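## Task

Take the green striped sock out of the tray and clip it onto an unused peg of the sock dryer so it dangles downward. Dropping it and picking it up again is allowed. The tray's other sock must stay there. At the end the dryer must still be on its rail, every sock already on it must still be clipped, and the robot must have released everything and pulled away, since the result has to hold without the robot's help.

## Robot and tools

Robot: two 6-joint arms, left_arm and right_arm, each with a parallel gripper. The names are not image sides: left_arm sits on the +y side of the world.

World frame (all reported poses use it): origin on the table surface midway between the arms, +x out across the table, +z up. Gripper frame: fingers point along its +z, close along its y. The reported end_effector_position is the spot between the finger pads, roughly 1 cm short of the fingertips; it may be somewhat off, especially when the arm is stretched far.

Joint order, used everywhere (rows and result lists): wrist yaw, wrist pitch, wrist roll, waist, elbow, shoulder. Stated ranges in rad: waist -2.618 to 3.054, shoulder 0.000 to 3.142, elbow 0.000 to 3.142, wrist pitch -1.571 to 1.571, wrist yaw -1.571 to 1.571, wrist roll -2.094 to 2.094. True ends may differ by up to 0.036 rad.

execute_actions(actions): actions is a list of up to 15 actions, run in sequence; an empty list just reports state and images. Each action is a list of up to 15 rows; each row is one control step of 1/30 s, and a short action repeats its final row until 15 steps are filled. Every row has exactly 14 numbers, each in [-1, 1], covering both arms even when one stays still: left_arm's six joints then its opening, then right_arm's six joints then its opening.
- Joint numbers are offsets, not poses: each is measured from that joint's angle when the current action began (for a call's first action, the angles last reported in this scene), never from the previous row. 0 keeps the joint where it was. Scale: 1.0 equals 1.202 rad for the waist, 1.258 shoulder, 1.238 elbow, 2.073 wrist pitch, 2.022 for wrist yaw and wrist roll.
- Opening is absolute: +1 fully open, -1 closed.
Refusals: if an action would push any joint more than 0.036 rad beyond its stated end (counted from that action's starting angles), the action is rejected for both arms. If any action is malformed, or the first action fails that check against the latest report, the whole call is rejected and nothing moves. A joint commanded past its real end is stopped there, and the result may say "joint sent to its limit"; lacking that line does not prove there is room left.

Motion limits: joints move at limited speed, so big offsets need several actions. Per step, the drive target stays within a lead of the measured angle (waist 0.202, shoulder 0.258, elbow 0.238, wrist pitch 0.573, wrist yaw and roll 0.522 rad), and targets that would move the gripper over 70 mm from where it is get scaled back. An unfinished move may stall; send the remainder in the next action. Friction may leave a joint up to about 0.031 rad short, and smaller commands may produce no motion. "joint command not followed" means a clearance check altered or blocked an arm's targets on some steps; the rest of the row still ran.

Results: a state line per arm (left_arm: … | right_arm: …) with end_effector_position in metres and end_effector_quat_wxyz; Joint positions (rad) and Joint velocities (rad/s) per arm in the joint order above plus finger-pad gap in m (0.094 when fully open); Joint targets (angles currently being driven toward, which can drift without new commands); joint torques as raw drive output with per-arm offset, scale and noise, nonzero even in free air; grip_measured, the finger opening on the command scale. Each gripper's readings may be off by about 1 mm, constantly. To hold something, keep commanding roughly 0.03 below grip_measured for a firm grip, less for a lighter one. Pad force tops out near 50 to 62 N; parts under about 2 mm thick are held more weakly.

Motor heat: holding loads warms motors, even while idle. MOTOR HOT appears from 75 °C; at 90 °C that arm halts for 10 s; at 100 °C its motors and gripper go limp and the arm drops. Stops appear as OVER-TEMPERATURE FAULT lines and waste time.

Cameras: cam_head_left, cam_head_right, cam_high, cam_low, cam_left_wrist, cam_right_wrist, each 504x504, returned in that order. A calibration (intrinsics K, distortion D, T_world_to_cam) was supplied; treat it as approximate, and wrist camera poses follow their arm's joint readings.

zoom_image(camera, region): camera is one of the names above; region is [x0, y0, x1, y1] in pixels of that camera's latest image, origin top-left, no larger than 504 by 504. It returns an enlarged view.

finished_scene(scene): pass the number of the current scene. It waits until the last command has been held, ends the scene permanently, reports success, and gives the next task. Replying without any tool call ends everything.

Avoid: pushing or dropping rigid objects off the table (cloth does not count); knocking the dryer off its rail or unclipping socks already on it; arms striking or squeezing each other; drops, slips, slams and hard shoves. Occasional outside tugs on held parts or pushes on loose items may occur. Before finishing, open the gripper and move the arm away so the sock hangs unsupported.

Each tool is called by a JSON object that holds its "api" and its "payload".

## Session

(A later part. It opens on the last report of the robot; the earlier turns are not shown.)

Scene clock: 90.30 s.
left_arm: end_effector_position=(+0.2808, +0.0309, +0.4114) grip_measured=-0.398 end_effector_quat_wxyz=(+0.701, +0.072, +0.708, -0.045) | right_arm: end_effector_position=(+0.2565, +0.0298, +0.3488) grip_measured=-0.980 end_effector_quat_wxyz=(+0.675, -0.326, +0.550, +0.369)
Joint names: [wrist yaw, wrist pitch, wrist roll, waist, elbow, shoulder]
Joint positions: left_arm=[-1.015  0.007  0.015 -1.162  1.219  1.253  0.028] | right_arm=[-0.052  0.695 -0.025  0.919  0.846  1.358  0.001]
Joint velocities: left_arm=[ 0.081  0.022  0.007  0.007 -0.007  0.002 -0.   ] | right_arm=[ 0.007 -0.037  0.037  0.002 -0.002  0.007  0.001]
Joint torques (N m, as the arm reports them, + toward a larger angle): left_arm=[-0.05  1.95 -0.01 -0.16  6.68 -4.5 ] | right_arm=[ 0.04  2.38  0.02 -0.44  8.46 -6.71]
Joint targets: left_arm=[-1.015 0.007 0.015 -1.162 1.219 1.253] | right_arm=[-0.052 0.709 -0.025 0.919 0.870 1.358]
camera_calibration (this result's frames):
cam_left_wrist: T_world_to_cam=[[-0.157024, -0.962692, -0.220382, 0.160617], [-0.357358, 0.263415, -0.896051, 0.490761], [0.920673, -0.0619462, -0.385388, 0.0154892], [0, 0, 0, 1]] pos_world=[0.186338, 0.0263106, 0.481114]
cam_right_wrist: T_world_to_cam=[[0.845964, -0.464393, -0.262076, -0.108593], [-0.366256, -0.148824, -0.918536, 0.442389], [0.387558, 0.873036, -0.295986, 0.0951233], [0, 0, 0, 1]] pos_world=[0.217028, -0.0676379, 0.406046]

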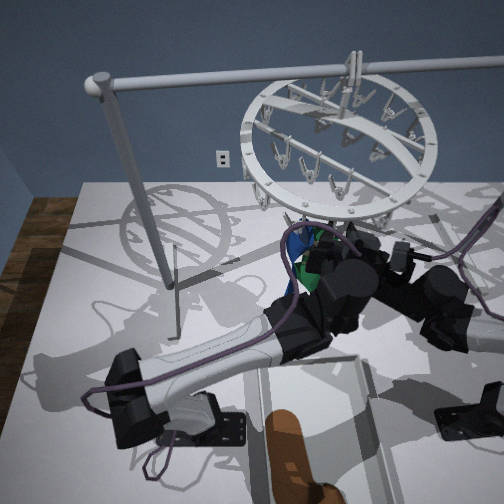

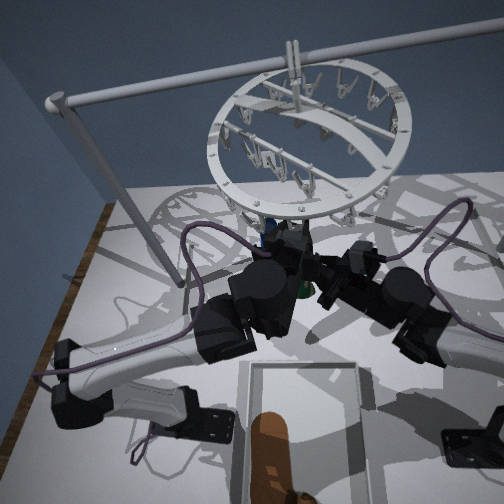

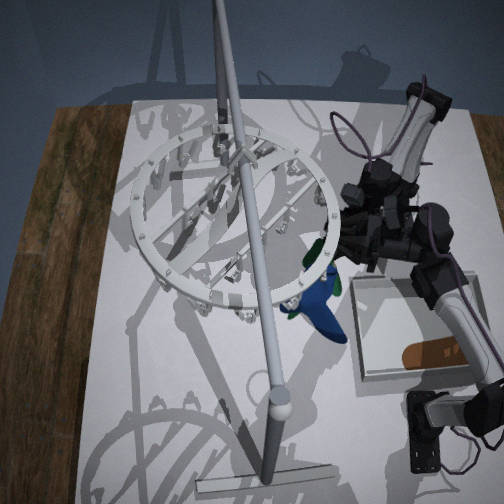

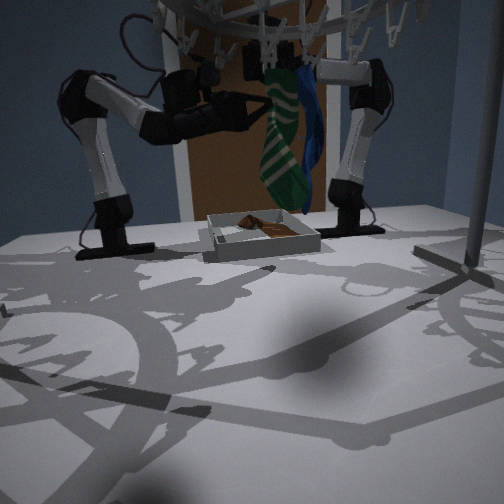

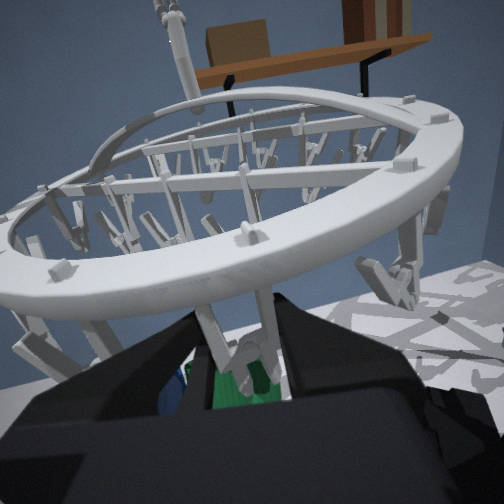

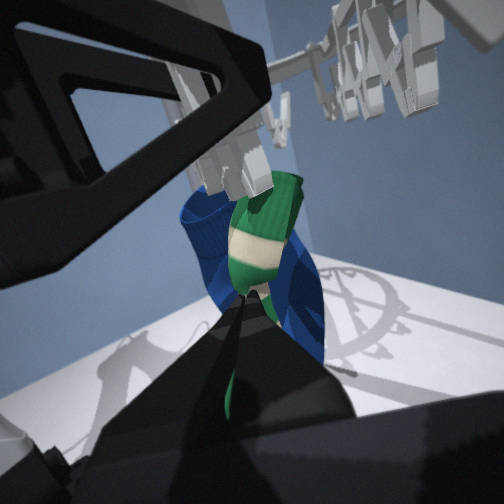

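Cuff went beyond the peg; lower and look.

{"api": "execute_actions", "payload": {"actions": [[[0,0,0,0,0,0,-0.45,0,0.007,0,0,-0.045,0,-1]],[[0,0,0,0,0,0,-0.45,0,0.007,0,0,0,0,-1]]]}}

{"api": "zoom_image", "payload": {"camera": "cam_low", "region": [190,10,330,130]}}

{"api": "zoom_image", "payload": {"camera": "cam_left_wrist", "region": [170,300,330,420]}}

Scene clock: 93.97 s.
left_arm: end_effector_position=(+0.2808, +0.0309, +0.4114) grip_measured=-0.398 end_effector_quat_wxyz=(+0.701, +0.072, +0.708, -0.045) | right_arm: end_effector_position=(+0.2556, +0.0284, +0.3272) grip_measured=-0.980 end_effector_quat_wxyz=(+0.662, -0.334, +0.565, +0.363)
Joint names: [wrist yaw, wrist pitch, wrist roll, waist, elbow, shoulder]
Joint positions: left_arm=[-1.015  0.007  0.015 -1.162  1.219  1.253  0.028] | right_arm=[-0.052  0.697 -0.025  0.919  0.8    1.358  0.001]
Joint velocities: left_arm=[-0.007 -0.037 -0.037 -0.012 -0.002  0.017 -0.   ] | right_arm=[ 0.066 -0.037 -0.051  0.007 -0.017  0.002 -0.   ]
Joint torques (N m, as the arm reports them, + toward a larger angle): left_arm=[-0.03  1.94 -0.03 -0.13  6.7  -4.51] | right_arm=[ 0.03  2.41  0.03 -0.36  6.89 -6.7 ]
Joint targets: left_arm=[-1.015 0.007 0.015 -1.162 1.219 1.253] | right_arm=[-0.052 0.712 -0.025 0.919 0.800 1.358]
camera_calibration (this result's frames):
cam_left_wrist: T_world_to_cam=[[-0.157024, -0.962692, -0.220382, 0.160617], [-0.357358, 0.263415, -0.896051, 0.490761], [0.920673, -0.0619462, -0.385388, 0.0154892], [0, 0, 0, 1]] pos_world=[0.186338, 0.0263106, 0.481114]
cam_right_wrist: T_world_to_cam=[[0.839601, -0.473938, -0.265431, -0.111122], [-0.388235, -0.181793, -0.903452, 0.423644], [0.379927, 0.861588, -0.336632, 0.105839], [0, 0, 0, 1]] pos_world=[0.217561, -0.0668387, 0.388876]

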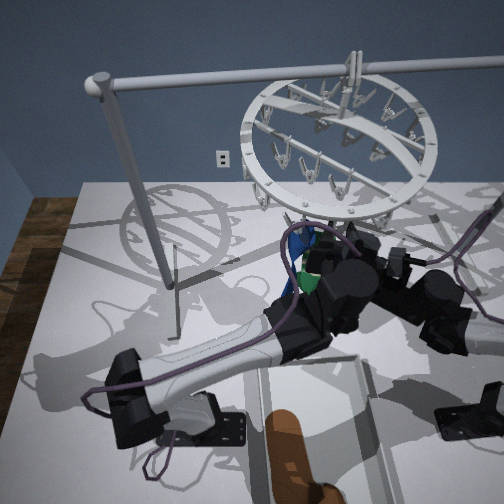

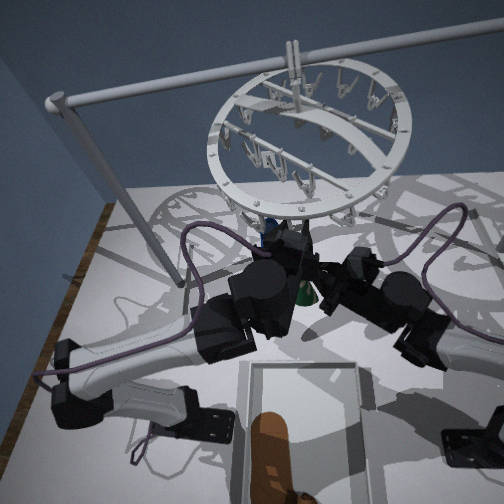

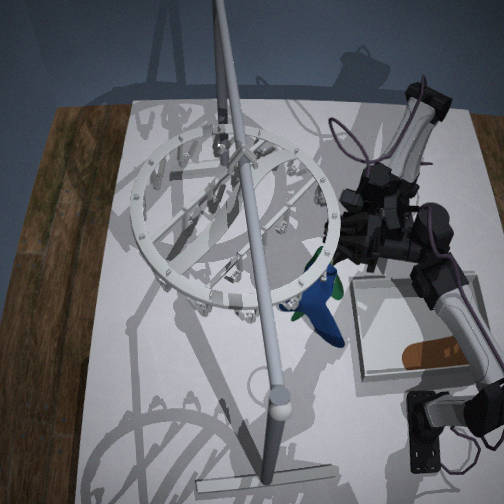

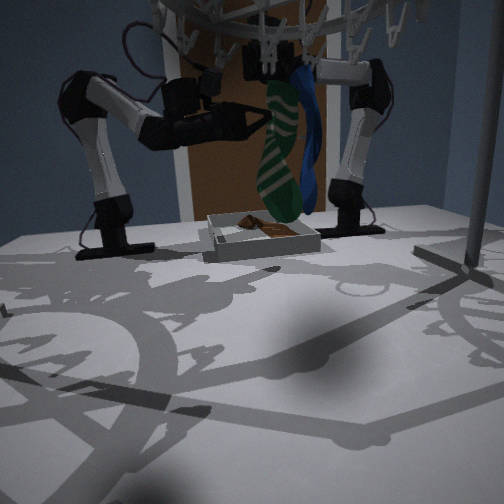

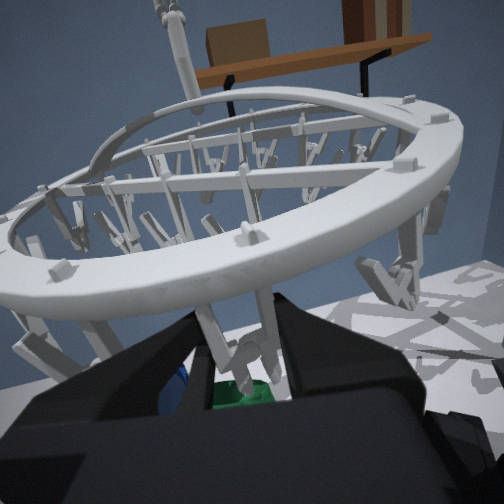

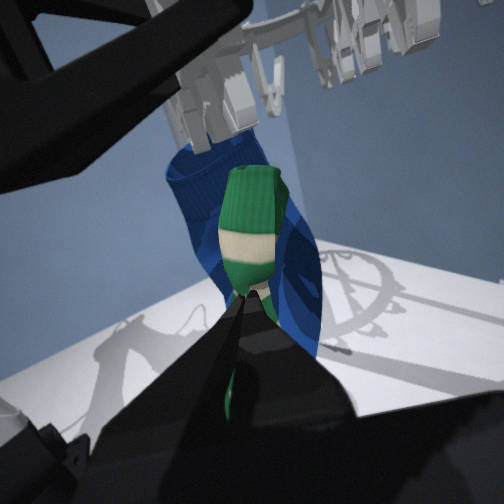

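Region (190, 10, 330, 130) of cam_low's 504x504 image, scaled by 3.600, with more detail than that image has; it fills the top 432 rows of this view, and the rest is white.

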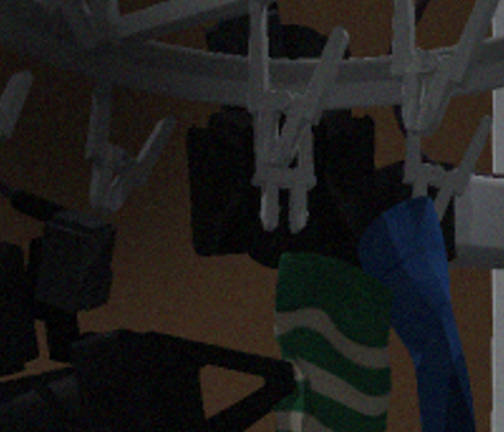

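Region (170, 300, 330, 420) of cam_left_wrist's 504x504 image, scaled by 3.150, with more detail than that image has; it fills the top 378 rows of this view, and the rest is white.

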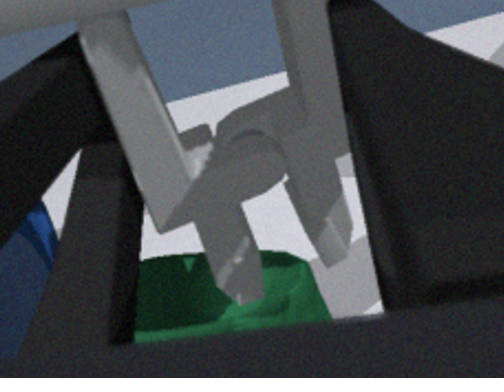

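{"api": "execute_actions", "payload": {"actions": [[[0,0,0,0,0,0,-0.45,0,0.007,-0.09,0,0,0,-1]],[[0,0,0,0,0,0,-0.45,0,0.007,0,0,0.036,0,-1]]]}}

{"api": "zoom_image", "payload": {"camera": "cam_low", "region": [190,10,330,130]}}

{"api": "zoom_image", "payload": {"camera": "cam_left_wrist", "region": [170,300,330,420]}}

Scene clock: 97.80 s.
left_arm: end_effector_position=(+0.2808, +0.0309, +0.4114) grip_measured=-0.398 end_effector_quat_wxyz=(+0.701, +0.072, +0.708, -0.045) | right_arm: end_effector_position=(+0.2561, +0.0291, +0.3365) grip_measured=-0.980 end_effector_quat_wxyz=(+0.696, -0.376, +0.529, +0.308)
Joint names: [wrist yaw, wrist pitch, wrist roll, waist, elbow, shoulder]
Joint positions: left_arm=[-1.015  0.007  0.015 -1.162  1.219  1.253  0.028] | right_arm=[-0.052  0.696 -0.194  0.919  0.82   1.358  0.001]
Joint velocities: left_arm=[-0.066  0.022  0.022 -0.012 -0.022 -0.007 -0.001] | right_arm=[ 0.007  0.007  0.007 -0.012  0.002  0.007 -0.   ]
Joint torques (N m, as the arm reports them, + toward a larger angle): left_arm=[-0.04  1.92 -0.03 -0.15  6.76 -4.52] | right_arm=[ 0.04  2.43  0.03 -0.36  8.48 -6.71]
Joint targets: left_arm=[-1.015 0.007 0.015 -1.162 1.219 1.253] | right_arm=[-0.052 0.712 -0.194 0.919 0.845 1.358]
camera_calibration (this result's frames):
cam_left_wrist: T_world_to_cam=[[-0.157024, -0.962692, -0.220382, 0.160617], [-0.357358, 0.263415, -0.896051, 0.490761], [0.920673, -0.0619462, -0.385388, 0.0154892], [0, 0, 0, 1]] pos_world=[0.186338, 0.0263106, 0.481114]
cam_right_wrist: T_world_to_cam=[[0.855453, -0.508169, -0.0998257, -0.167505], [-0.251052, -0.238325, -0.938176, 0.410559], [0.452961, 0.827627, -0.331453, 0.088746], [0, 0, 0, 1]] pos_world=[0.206166, -0.0607231, 0.39787]

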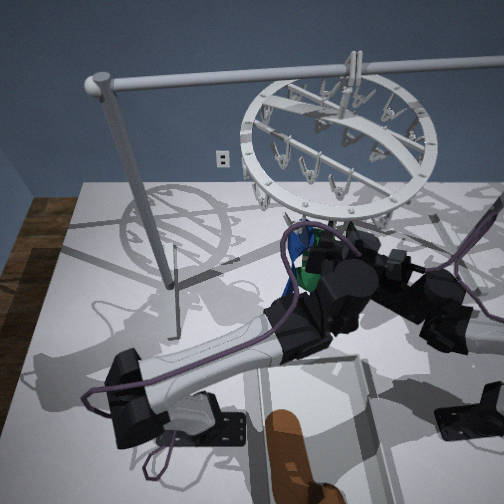

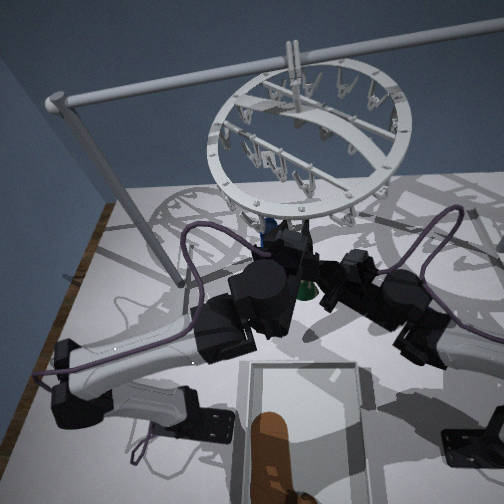

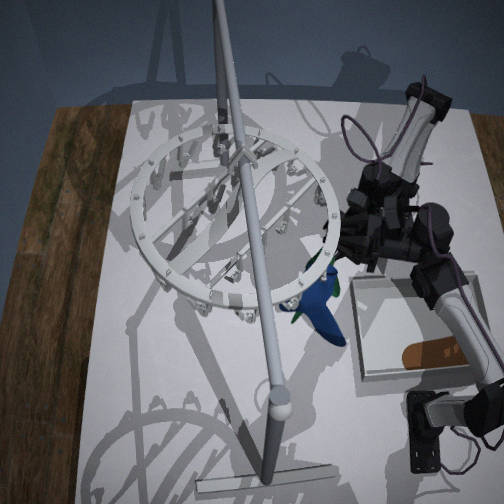

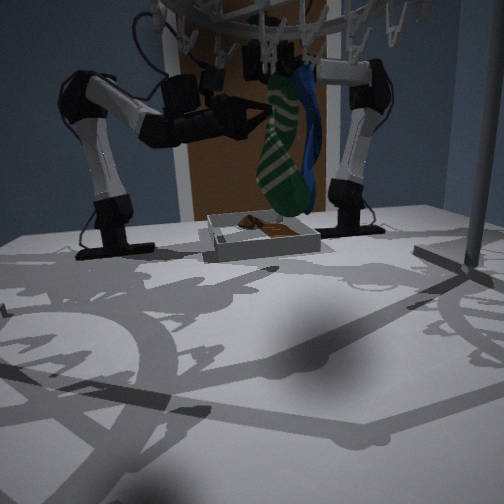

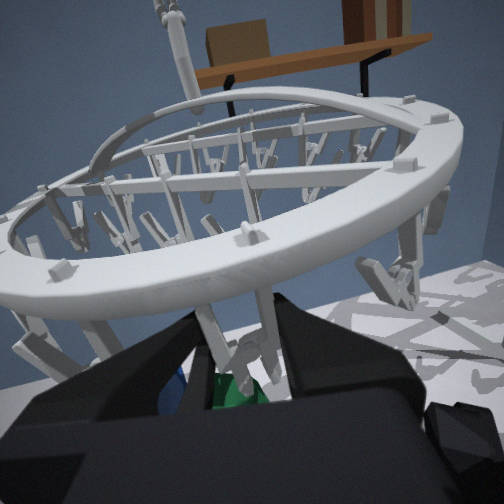

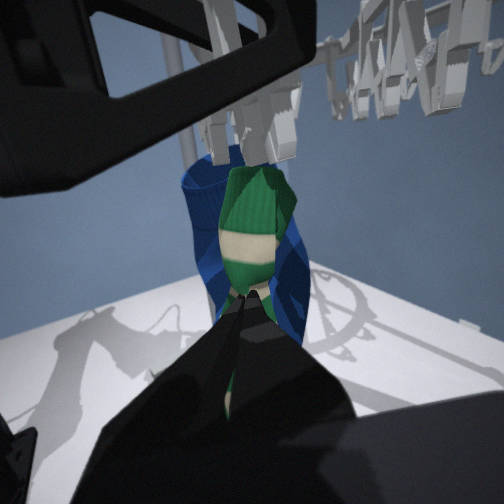

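Region (190, 10, 330, 130) of cam_low's 504x504 image, scaled by 3.600, with more detail than that image has; it fills the top 432 rows of this view, and the rest is white.

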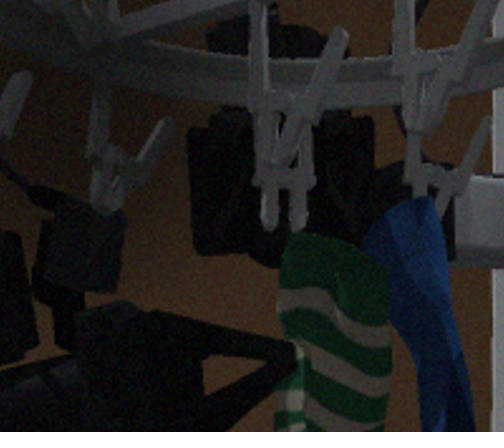

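Region (170, 300, 330, 420) of cam_left_wrist's 504x504 image, scaled by 3.150, with more detail than that image has; it fills the top 378 rows of this view, and the rest is white.

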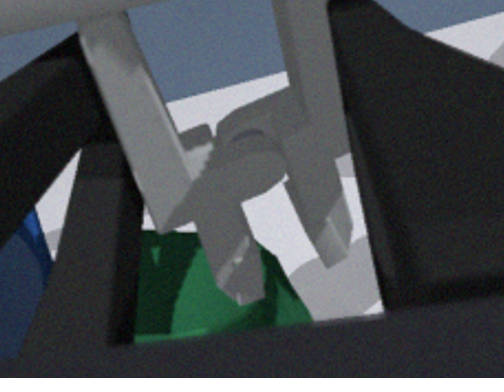

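{"api": "execute_actions", "payload": {"actions": [[[0,0,0,0,0,0,-0.45,0,0.007,0,0,-0.02,0,-1]],[[0,0,0,0,0,0,-0.45,0,0.007,0,0,0,-0.027,-1]],[[0,0,0,0,0,0,-0.45,0,0.007,0,0,0.04,0,-1]]]}}

{"api": "zoom_image", "payload": {"camera": "cam_low", "region": [190,10,330,130]}}

{"api": "zoom_image", "payload": {"camera": "cam_left_wrist", "region": [170,300,330,420]}}

Scene clock: 102.60 s.
left_arm: end_effector_position=(+0.2808, +0.0309, +0.4114) grip_measured=-0.398 end_effector_quat_wxyz=(+0.701, +0.072, +0.708, -0.045) | right_arm: end_effector_position=(+0.2540, +0.0260, +0.3563) grip_measured=-0.980 end_effector_quat_wxyz=(+0.709, -0.368, +0.515, +0.312)
Joint names: [wrist yaw, wrist pitch, wrist roll, waist, elbow, shoulder]
Joint positions: left_arm=[-1.015  0.007  0.015 -1.162  1.219  1.253  0.028] | right_arm=[-0.052  0.694 -0.194  0.919  0.845  1.339  0.001]
Joint velocities: left_arm=[-0.037 -0.007 -0.007  0.002  0.017  0.022 -0.   ] | right_arm=[-0.037  0.007  0.022 -0.002 -0.022 -0.002 -0.   ]
Joint torques (N m, as the arm reports them, + toward a larger angle): left_arm=[-0.02  1.94 -0.03 -0.07  6.79 -4.56] | right_arm=[ 0.04  2.38  0.03 -0.34  8.58 -6.64]
Joint targets: left_arm=[-1.015 0.007 0.015 -1.162 1.219 1.253] | right_arm=[-0.052 0.710 -0.194 0.919 0.870 1.339]
camera_calibration (this result's frames):
cam_left_wrist: T_world_to_cam=[[-0.157024, -0.962692, -0.220382, 0.160617], [-0.357358, 0.263415, -0.896051, 0.490761], [0.920673, -0.0619462, -0.385388, 0.0154892], [0, 0, 0, 1]] pos_world=[0.186338, 0.0263106, 0.481114]
cam_right_wrist: T_world_to_cam=[[0.85775, -0.504722, -0.0975691, -0.166817], [-0.229056, -0.205331, -0.95151, 0.426156], [0.460215, 0.838507, -0.291733, 0.082521], [0, 0, 0, 1]] pos_world=[0.202723, -0.0658874, 0.41329]

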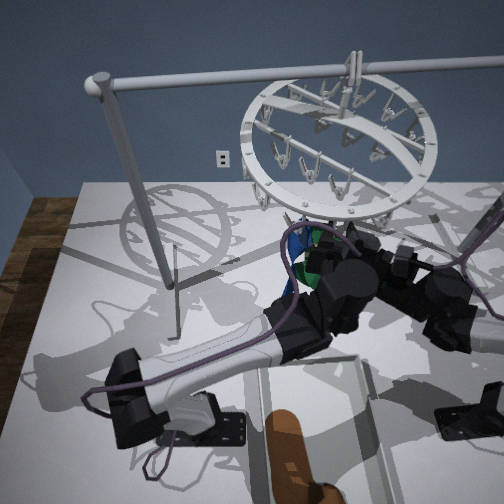

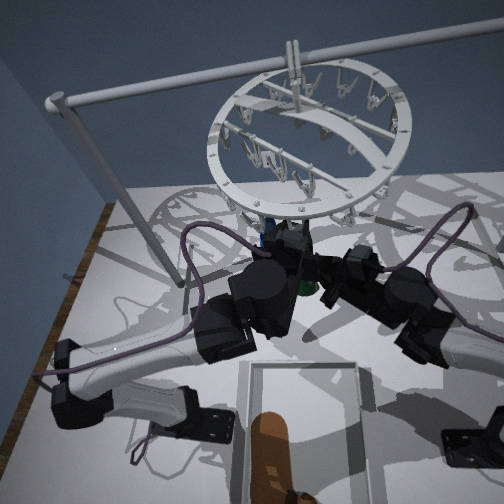

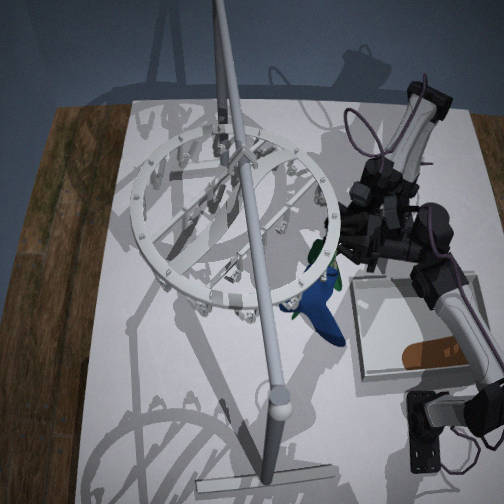

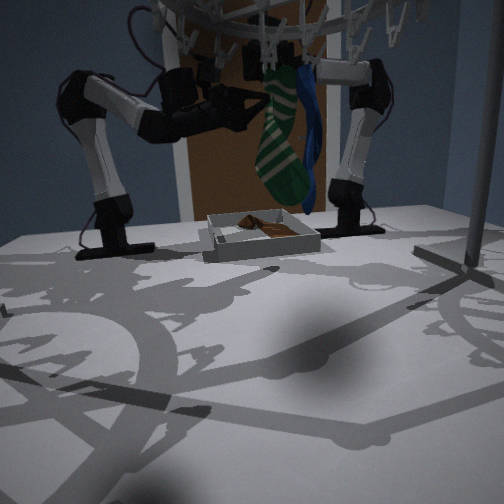

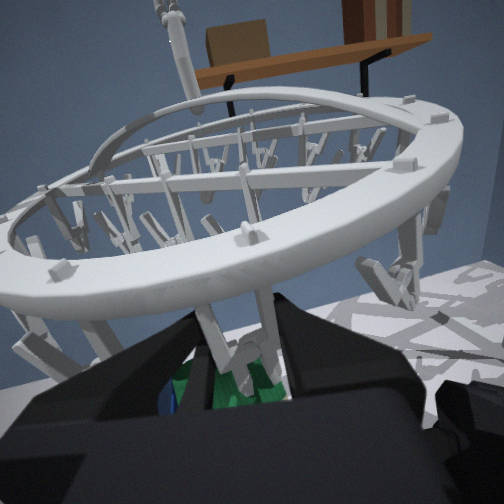

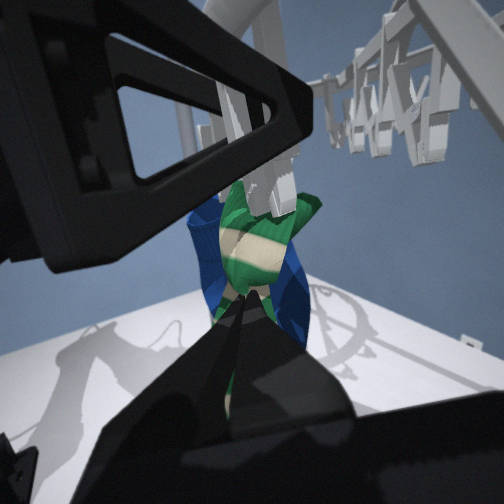

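Region (190, 10, 330, 130) of cam_low's 504x504 image, scaled by 3.600, with more detail than that image has; it fills the top 432 rows of this view, and the rest is white.

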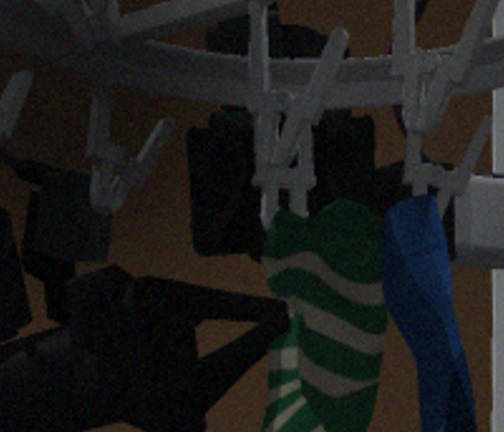

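Region (170, 300, 330, 420) of cam_left_wrist's 504x504 image, scaled by 3.150, with more detail than that image has; it fills the top 378 rows of this view, and the rest is white.

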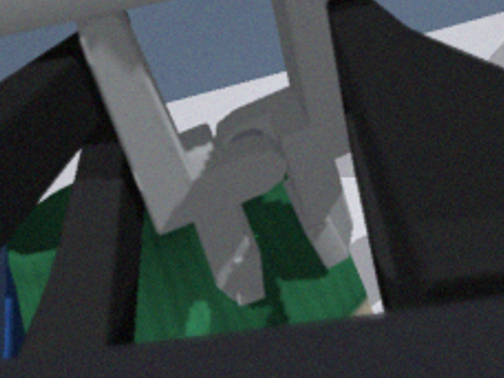

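Rim was crushed. Lower and retry from the retracted position.

{"api": "execute_actions", "payload": {"actions": [[[0,0,0,0,0,0,-0.45,0,0.007,0,0,-0.055,0,-1]],[[0,0,0,0,0,0,-0.45,0,0.022,0,0,0,0,-1]]]}}

{"api": "zoom_image", "payload": {"camera": "cam_low", "region": [190,10,330,130]}}

{"api": "zoom_image", "payload": {"camera": "cam_left_wrist", "region": [170,300,330,420]}}

Scene clock: 106.37 s.
left_arm: end_effector_position=(+0.2808, +0.0309, +0.4114) grip_measured=-0.398 end_effector_quat_wxyz=(+0.701, +0.072, +0.708, -0.045) | right_arm: end_effector_position=(+0.2525, +0.0237, +0.3332) grip_measured=-0.980 end_effector_quat_wxyz=(+0.698, -0.375, +0.527, +0.308)
Joint names: [wrist yaw, wrist pitch, wrist roll, waist, elbow, shoulder]
Joint positions: left_arm=[-1.015  0.007  0.015 -1.162  1.219  1.253  0.028] | right_arm=[-0.052  0.717 -0.194  0.919  0.785  1.337  0.001]
Joint velocities: left_arm=[ 0.007  0.022  0.022 -0.007 -0.017  0.017 -0.   ] | right_arm=[-0.066  0.007 -0.022 -0.002  0.007  0.007 -0.001]
Joint torques (N m, as the arm reports them, + toward a larger angle): left_arm=[-0.04  1.97 -0.03 -0.15  6.68 -4.52] | right_arm=[ 0.05  2.47  0.04 -0.36  6.86 -6.47]
Joint targets: left_arm=[-1.015 0.007 0.015 -1.162 1.219 1.253] | right_arm=[-0.052 0.740 -0.194 0.919 0.785 1.337]
camera_calibration (this result's frames):
cam_left_wrist: T_world_to_cam=[[-0.157024, -0.962692, -0.220382, 0.160617], [-0.357358, 0.263415, -0.896051, 0.490761], [0.920673, -0.0619462, -0.385388, 0.0154892], [0, 0, 0, 1]] pos_world=[0.186338, 0.0263106, 0.481114]
cam_right_wrist: T_world_to_cam=[[0.855769, -0.507694, -0.0995283, -0.167693], [-0.248071, -0.233854, -0.940092, 0.40496], [0.454004, 0.829192, -0.326069, 0.0916965], [0, 0, 0, 1]] pos_world=[0.202335, -0.0664696, 0.393909]

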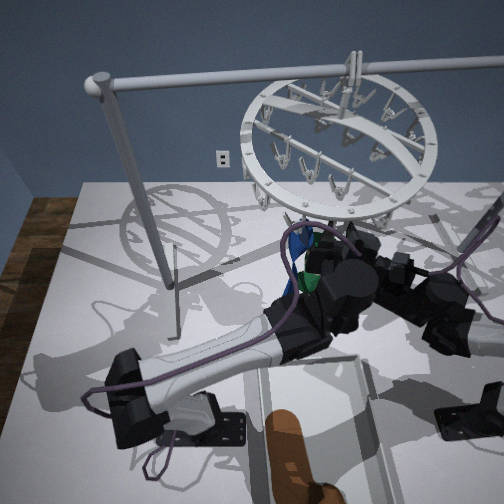

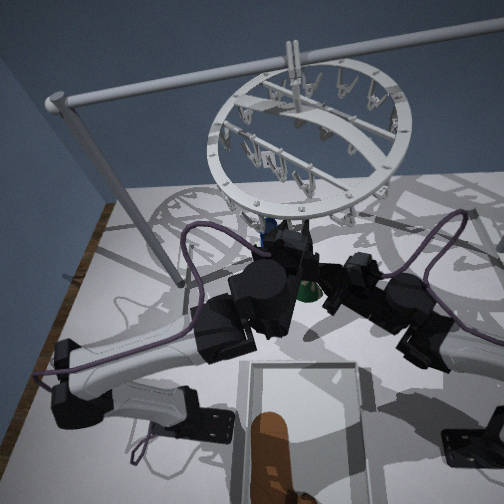

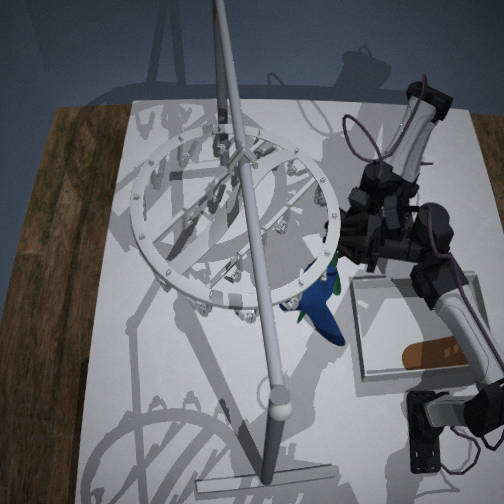

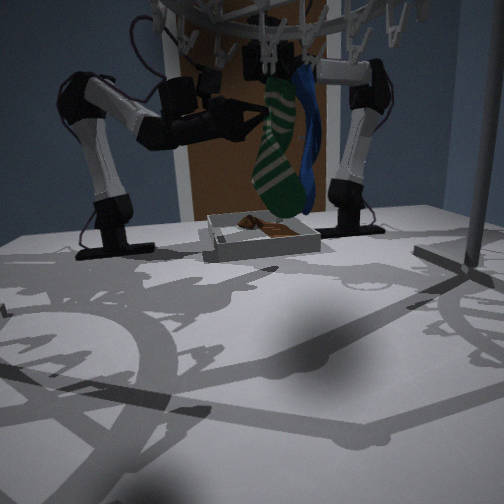

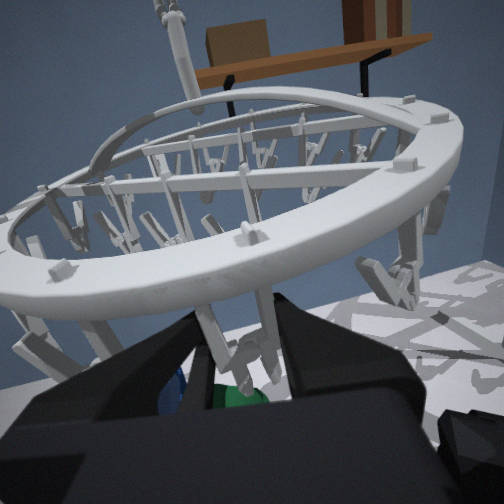

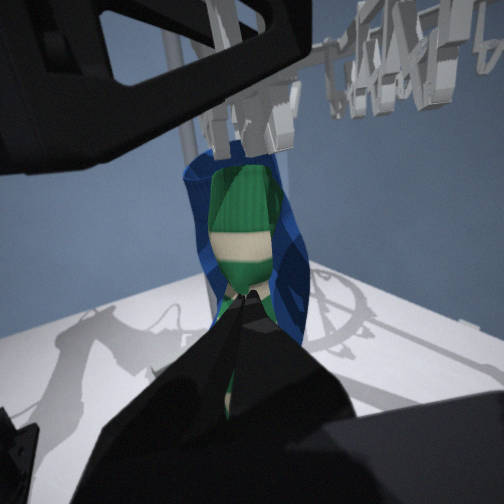

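Region (190, 10, 330, 130) of cam_low's 504x504 image, scaled by 3.600, with more detail than that image has; it fills the top 432 rows of this view, and the rest is white.

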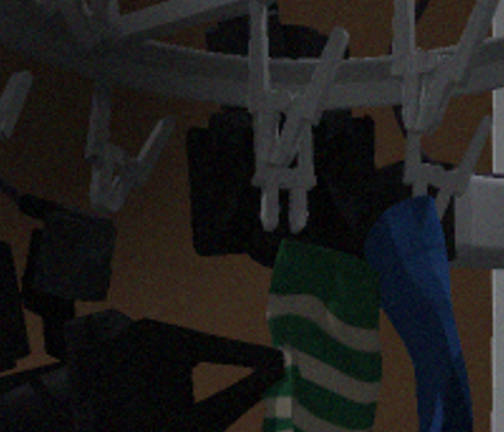

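Region (170, 300, 330, 420) of cam_left_wrist's 504x504 image, scaled by 3.150, with more detail than that image has; it fills the top 378 rows of this view, and the rest is white.

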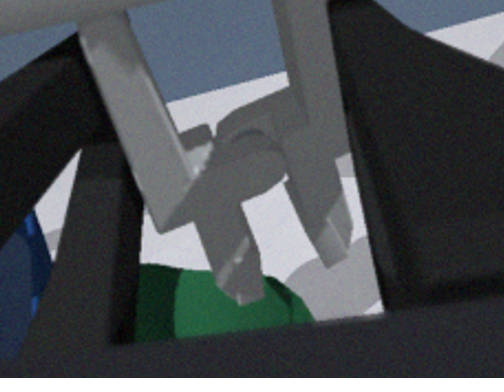

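{"api": "execute_actions", "payload": {"actions": [[[0,0,0,0,0,0,-0.45,0,0.007,0.03,0,0,0,-1]],[[0,0,0,0,0,0,-0.45,0,0.007,0,0,0.04,0,-1]]]}}

{"api": "zoom_image", "payload": {"camera": "cam_left_wrist", "region": [170,300,330,420]}}

Scene clock: 109.37 s.
left_arm: end_effector_position=(+0.2808, +0.0309, +0.4114) grip_measured=-0.398 end_effector_quat_wxyz=(+0.701, +0.072, +0.708, -0.045) | right_arm: end_effector_position=(+0.2529, +0.0243, +0.3455) grip_measured=-0.980 end_effector_quat_wxyz=(+0.697, -0.356, +0.528, +0.330)
Joint names: [wrist yaw, wrist pitch, wrist roll, waist, elbow, shoulder]
Joint positions: left_arm=[-1.015  0.007  0.015 -1.162  1.219  1.253  0.028] | right_arm=[-0.052  0.717 -0.142  0.919  0.811  1.337  0.001]
Joint velocities: left_arm=[-0.037 -0.022  0.022 -0.017 -0.017  0.007 -0.   ] | right_arm=[ 0.081  0.022 -0.037  0.012  0.012  0.007  0.   ]
Joint torques (N m, as the arm reports them, + toward a larger angle): left_arm=[-0.05  1.93 -0.03 -0.19  6.88 -4.43] | right_arm=[ 0.04  2.39  0.03 -0.35  8.5  -6.58]
Joint targets: left_arm=[-1.015 0.007 0.015 -1.162 1.219 1.253] | right_arm=[-0.052 0.732 -0.142 0.919 0.835 1.337]
camera_calibration (this result's frames):
cam_left_wrist: T_world_to_cam=[[-0.157024, -0.962692, -0.220382, 0.160617], [-0.357358, 0.263415, -0.896051, 0.490761], [0.920673, -0.0619462, -0.385388, 0.0154892], [0, 0, 0, 1]] pos_world=[0.186338, 0.0263106, 0.481114]
cam_right_wrist: T_world_to_cam=[[0.856633, -0.493806, -0.149451, -0.149814], [-0.274709, -0.191367, -0.942292, 0.423288], [0.43671, 0.848253, -0.299584, 0.0897334], [0, 0, 0, 1]] pos_world=[0.205429, -0.0690926, 0.403354]

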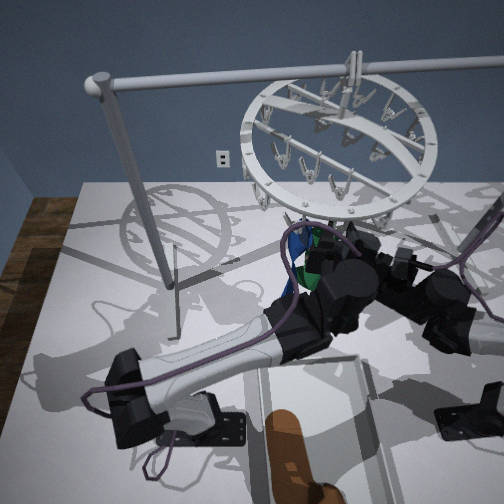

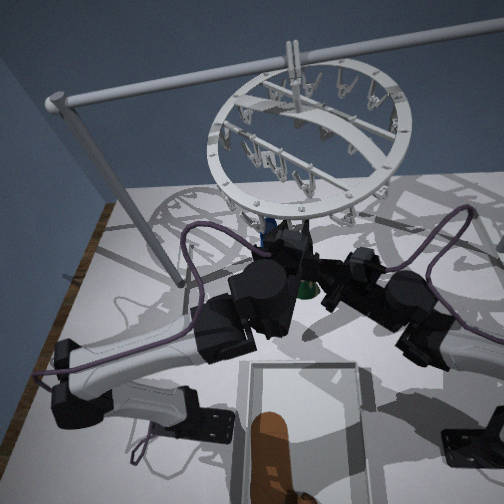

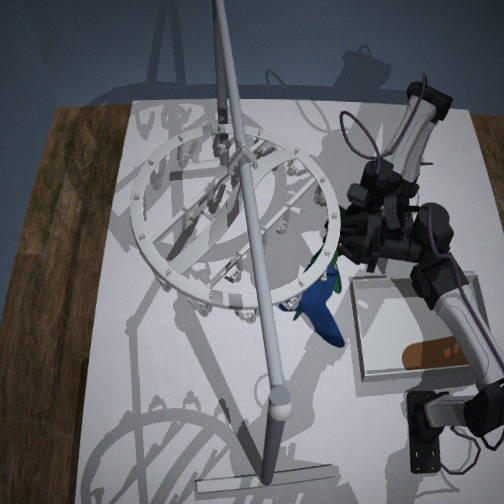

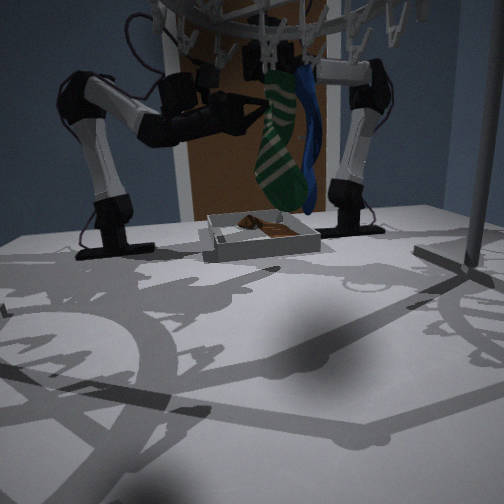

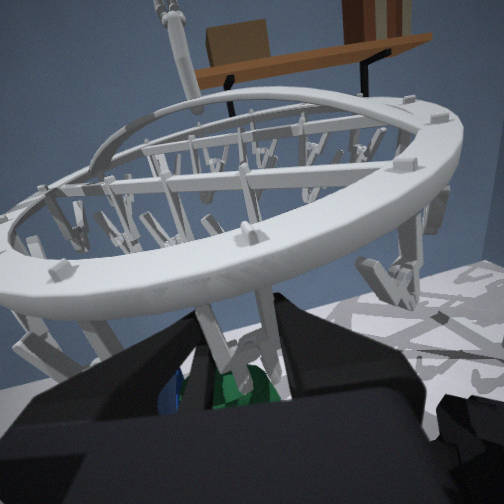

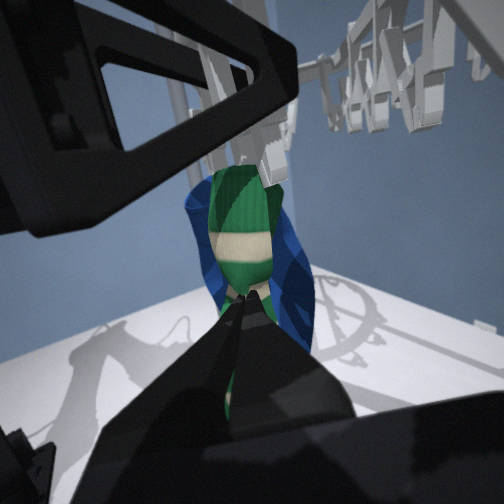

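Region (170, 300, 330, 420) of cam_left_wrist's 504x504 image, scaled by 3.150, with more detail than that image has; it fills the top 378 rows of this view, and the rest is white.

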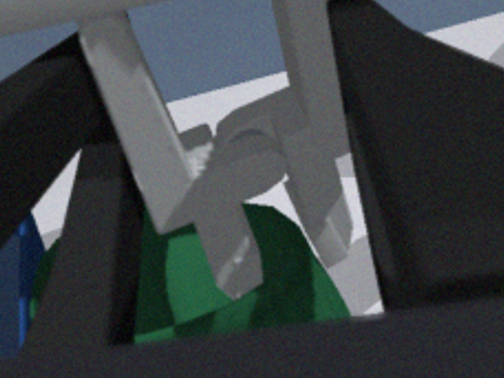

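In. Slightly higher, release and retreat.

{"api": "execute_actions", "payload": {"actions": [[[0,0,0,0,0,0,-0.45,0,0.007,0,0,0.033,0,-1]],[[0,0,0,0,0,0,-0.15,0,0.007,0,0,0,0,-1]],[[0,0,0,0,0,0,0.2,0,0.007,0,0,0,0,-1]],[[0,0,0,0,0,0,0.2,0,0,0,0,0,0,-0.4]],[[-0.07,0,0,-0.11,0,-0.02,0.2,0,-0.05,0,0,-0.15,-0.2,-0.4]],[[-0.1,0,0,-0.17,0,0,0.2,0,-0.12,0,0,-0.15,-0.3,-0.4]],[[0,0,0,-0.25,-0.12,-0.25,0.2,0,-0.15,0,-0.2,-0.05,-0.2,-0.4]],[[0,0,0,0,0,0,0.2,0,0,0,0,0,0,-0.4]]]}}

Scene clock: 117.40 s.
left_arm: end_effector_position=(+0.1244, +0.0577, +0.4400) grip_measured=+0.198 end_effector_quat_wxyz=(+0.685, +0.117, +0.683, -0.226) | right_arm: end_effector_position=(+0.2098, -0.1559, +0.2975) grip_measured=-0.402 end_effector_quat_wxyz=(+0.690, -0.311, +0.610, +0.234)
Joint names: [wrist yaw, wrist pitch, wrist roll, waist, elbow, shoulder]
Joint positions: left_arm=[-1.325  0.011  0.015 -1.798  1.074  0.916  0.056] | right_arm=[-0.05   0.085 -0.142  0.685  0.426  0.449  0.028]
Joint velocities: left_arm=[-0.007 -0.066 -0.022 -0.002  0.007 -0.017 -0.   ] | right_arm=[-0.022 -0.095 -0.037  0.022 -0.017 -0.002  0.001]
Joint torques (N m, as the arm reports them, + toward a larger angle): left_arm=[ 0.06  1.61 -0.03 -0.17  6.06 -0.76] | right_arm=[ 0.03  2.29  0.02 -0.35  7.05  0.98]
Joint targets: left_arm=[-1.325 0.011 0.015 -1.798 1.074 0.916] | right_arm=[-0.050 0.086 -0.142 0.685 0.426 0.449]
camera_calibration (this result's frames):
cam_left_wrist: T_world_to_cam=[[-0.462306, -0.886022, -0.0351803, 0.120177], [-0.290323, 0.188733, -0.938132, 0.467927], [0.837846, -0.42349, -0.344485, 0.185348], [0, 0, 0, 1]] pos_world=[0.0361153, 0.0966596, 0.507055]
cam_right_wrist: T_world_to_cam=[[0.702928, -0.693982, -0.155826, -0.206115], [-0.398227, -0.202474, -0.894662, 0.341768], [0.589329, 0.690937, -0.418686, 0.22596], [0, 0, 0, 1]] pos_world=[0.14782, -0.229965, 0.368256]

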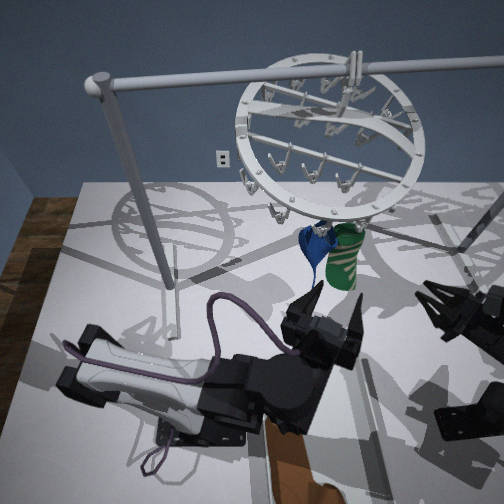

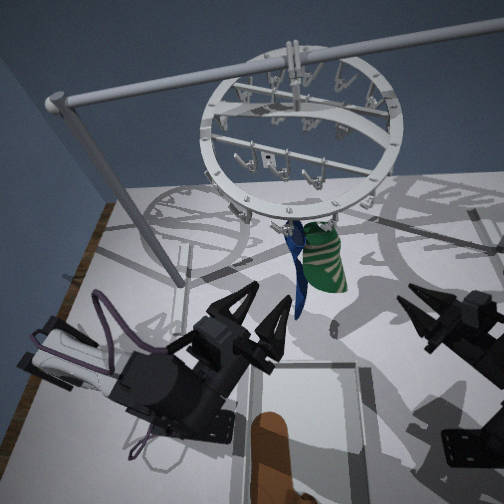

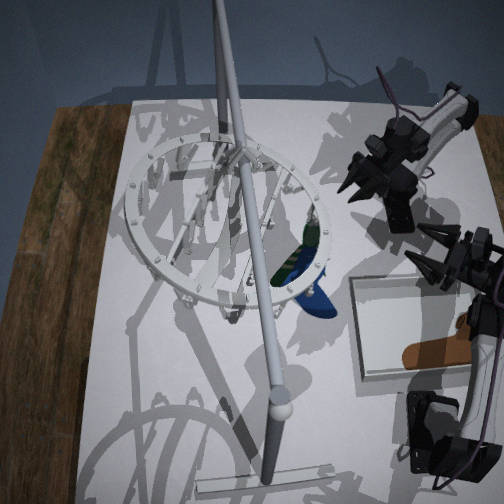

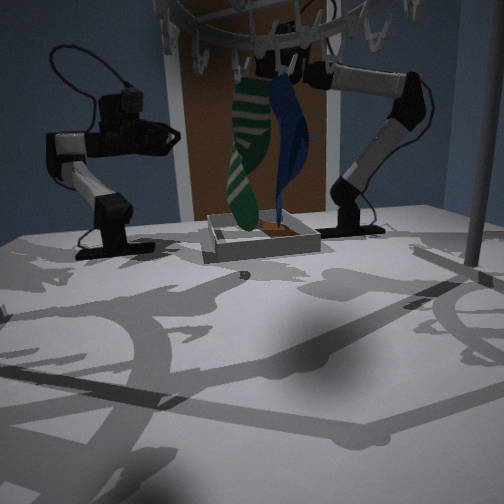

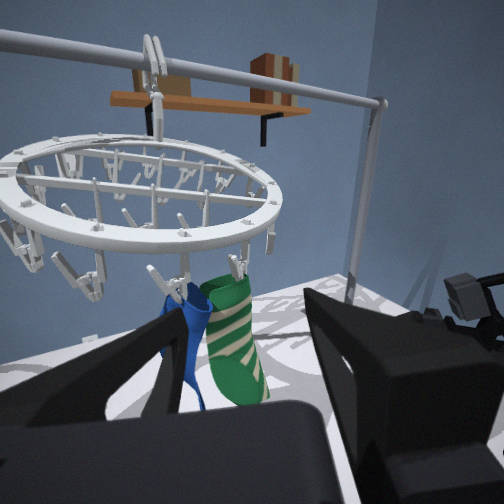

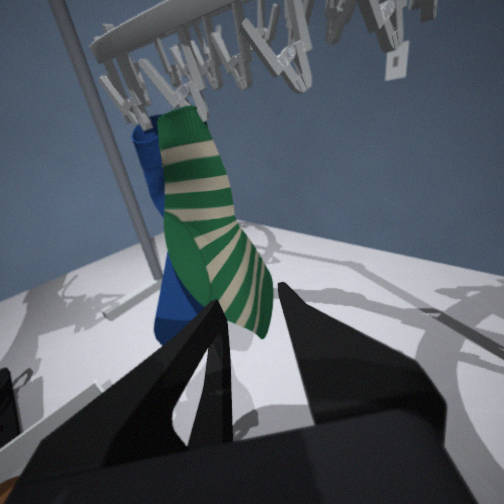

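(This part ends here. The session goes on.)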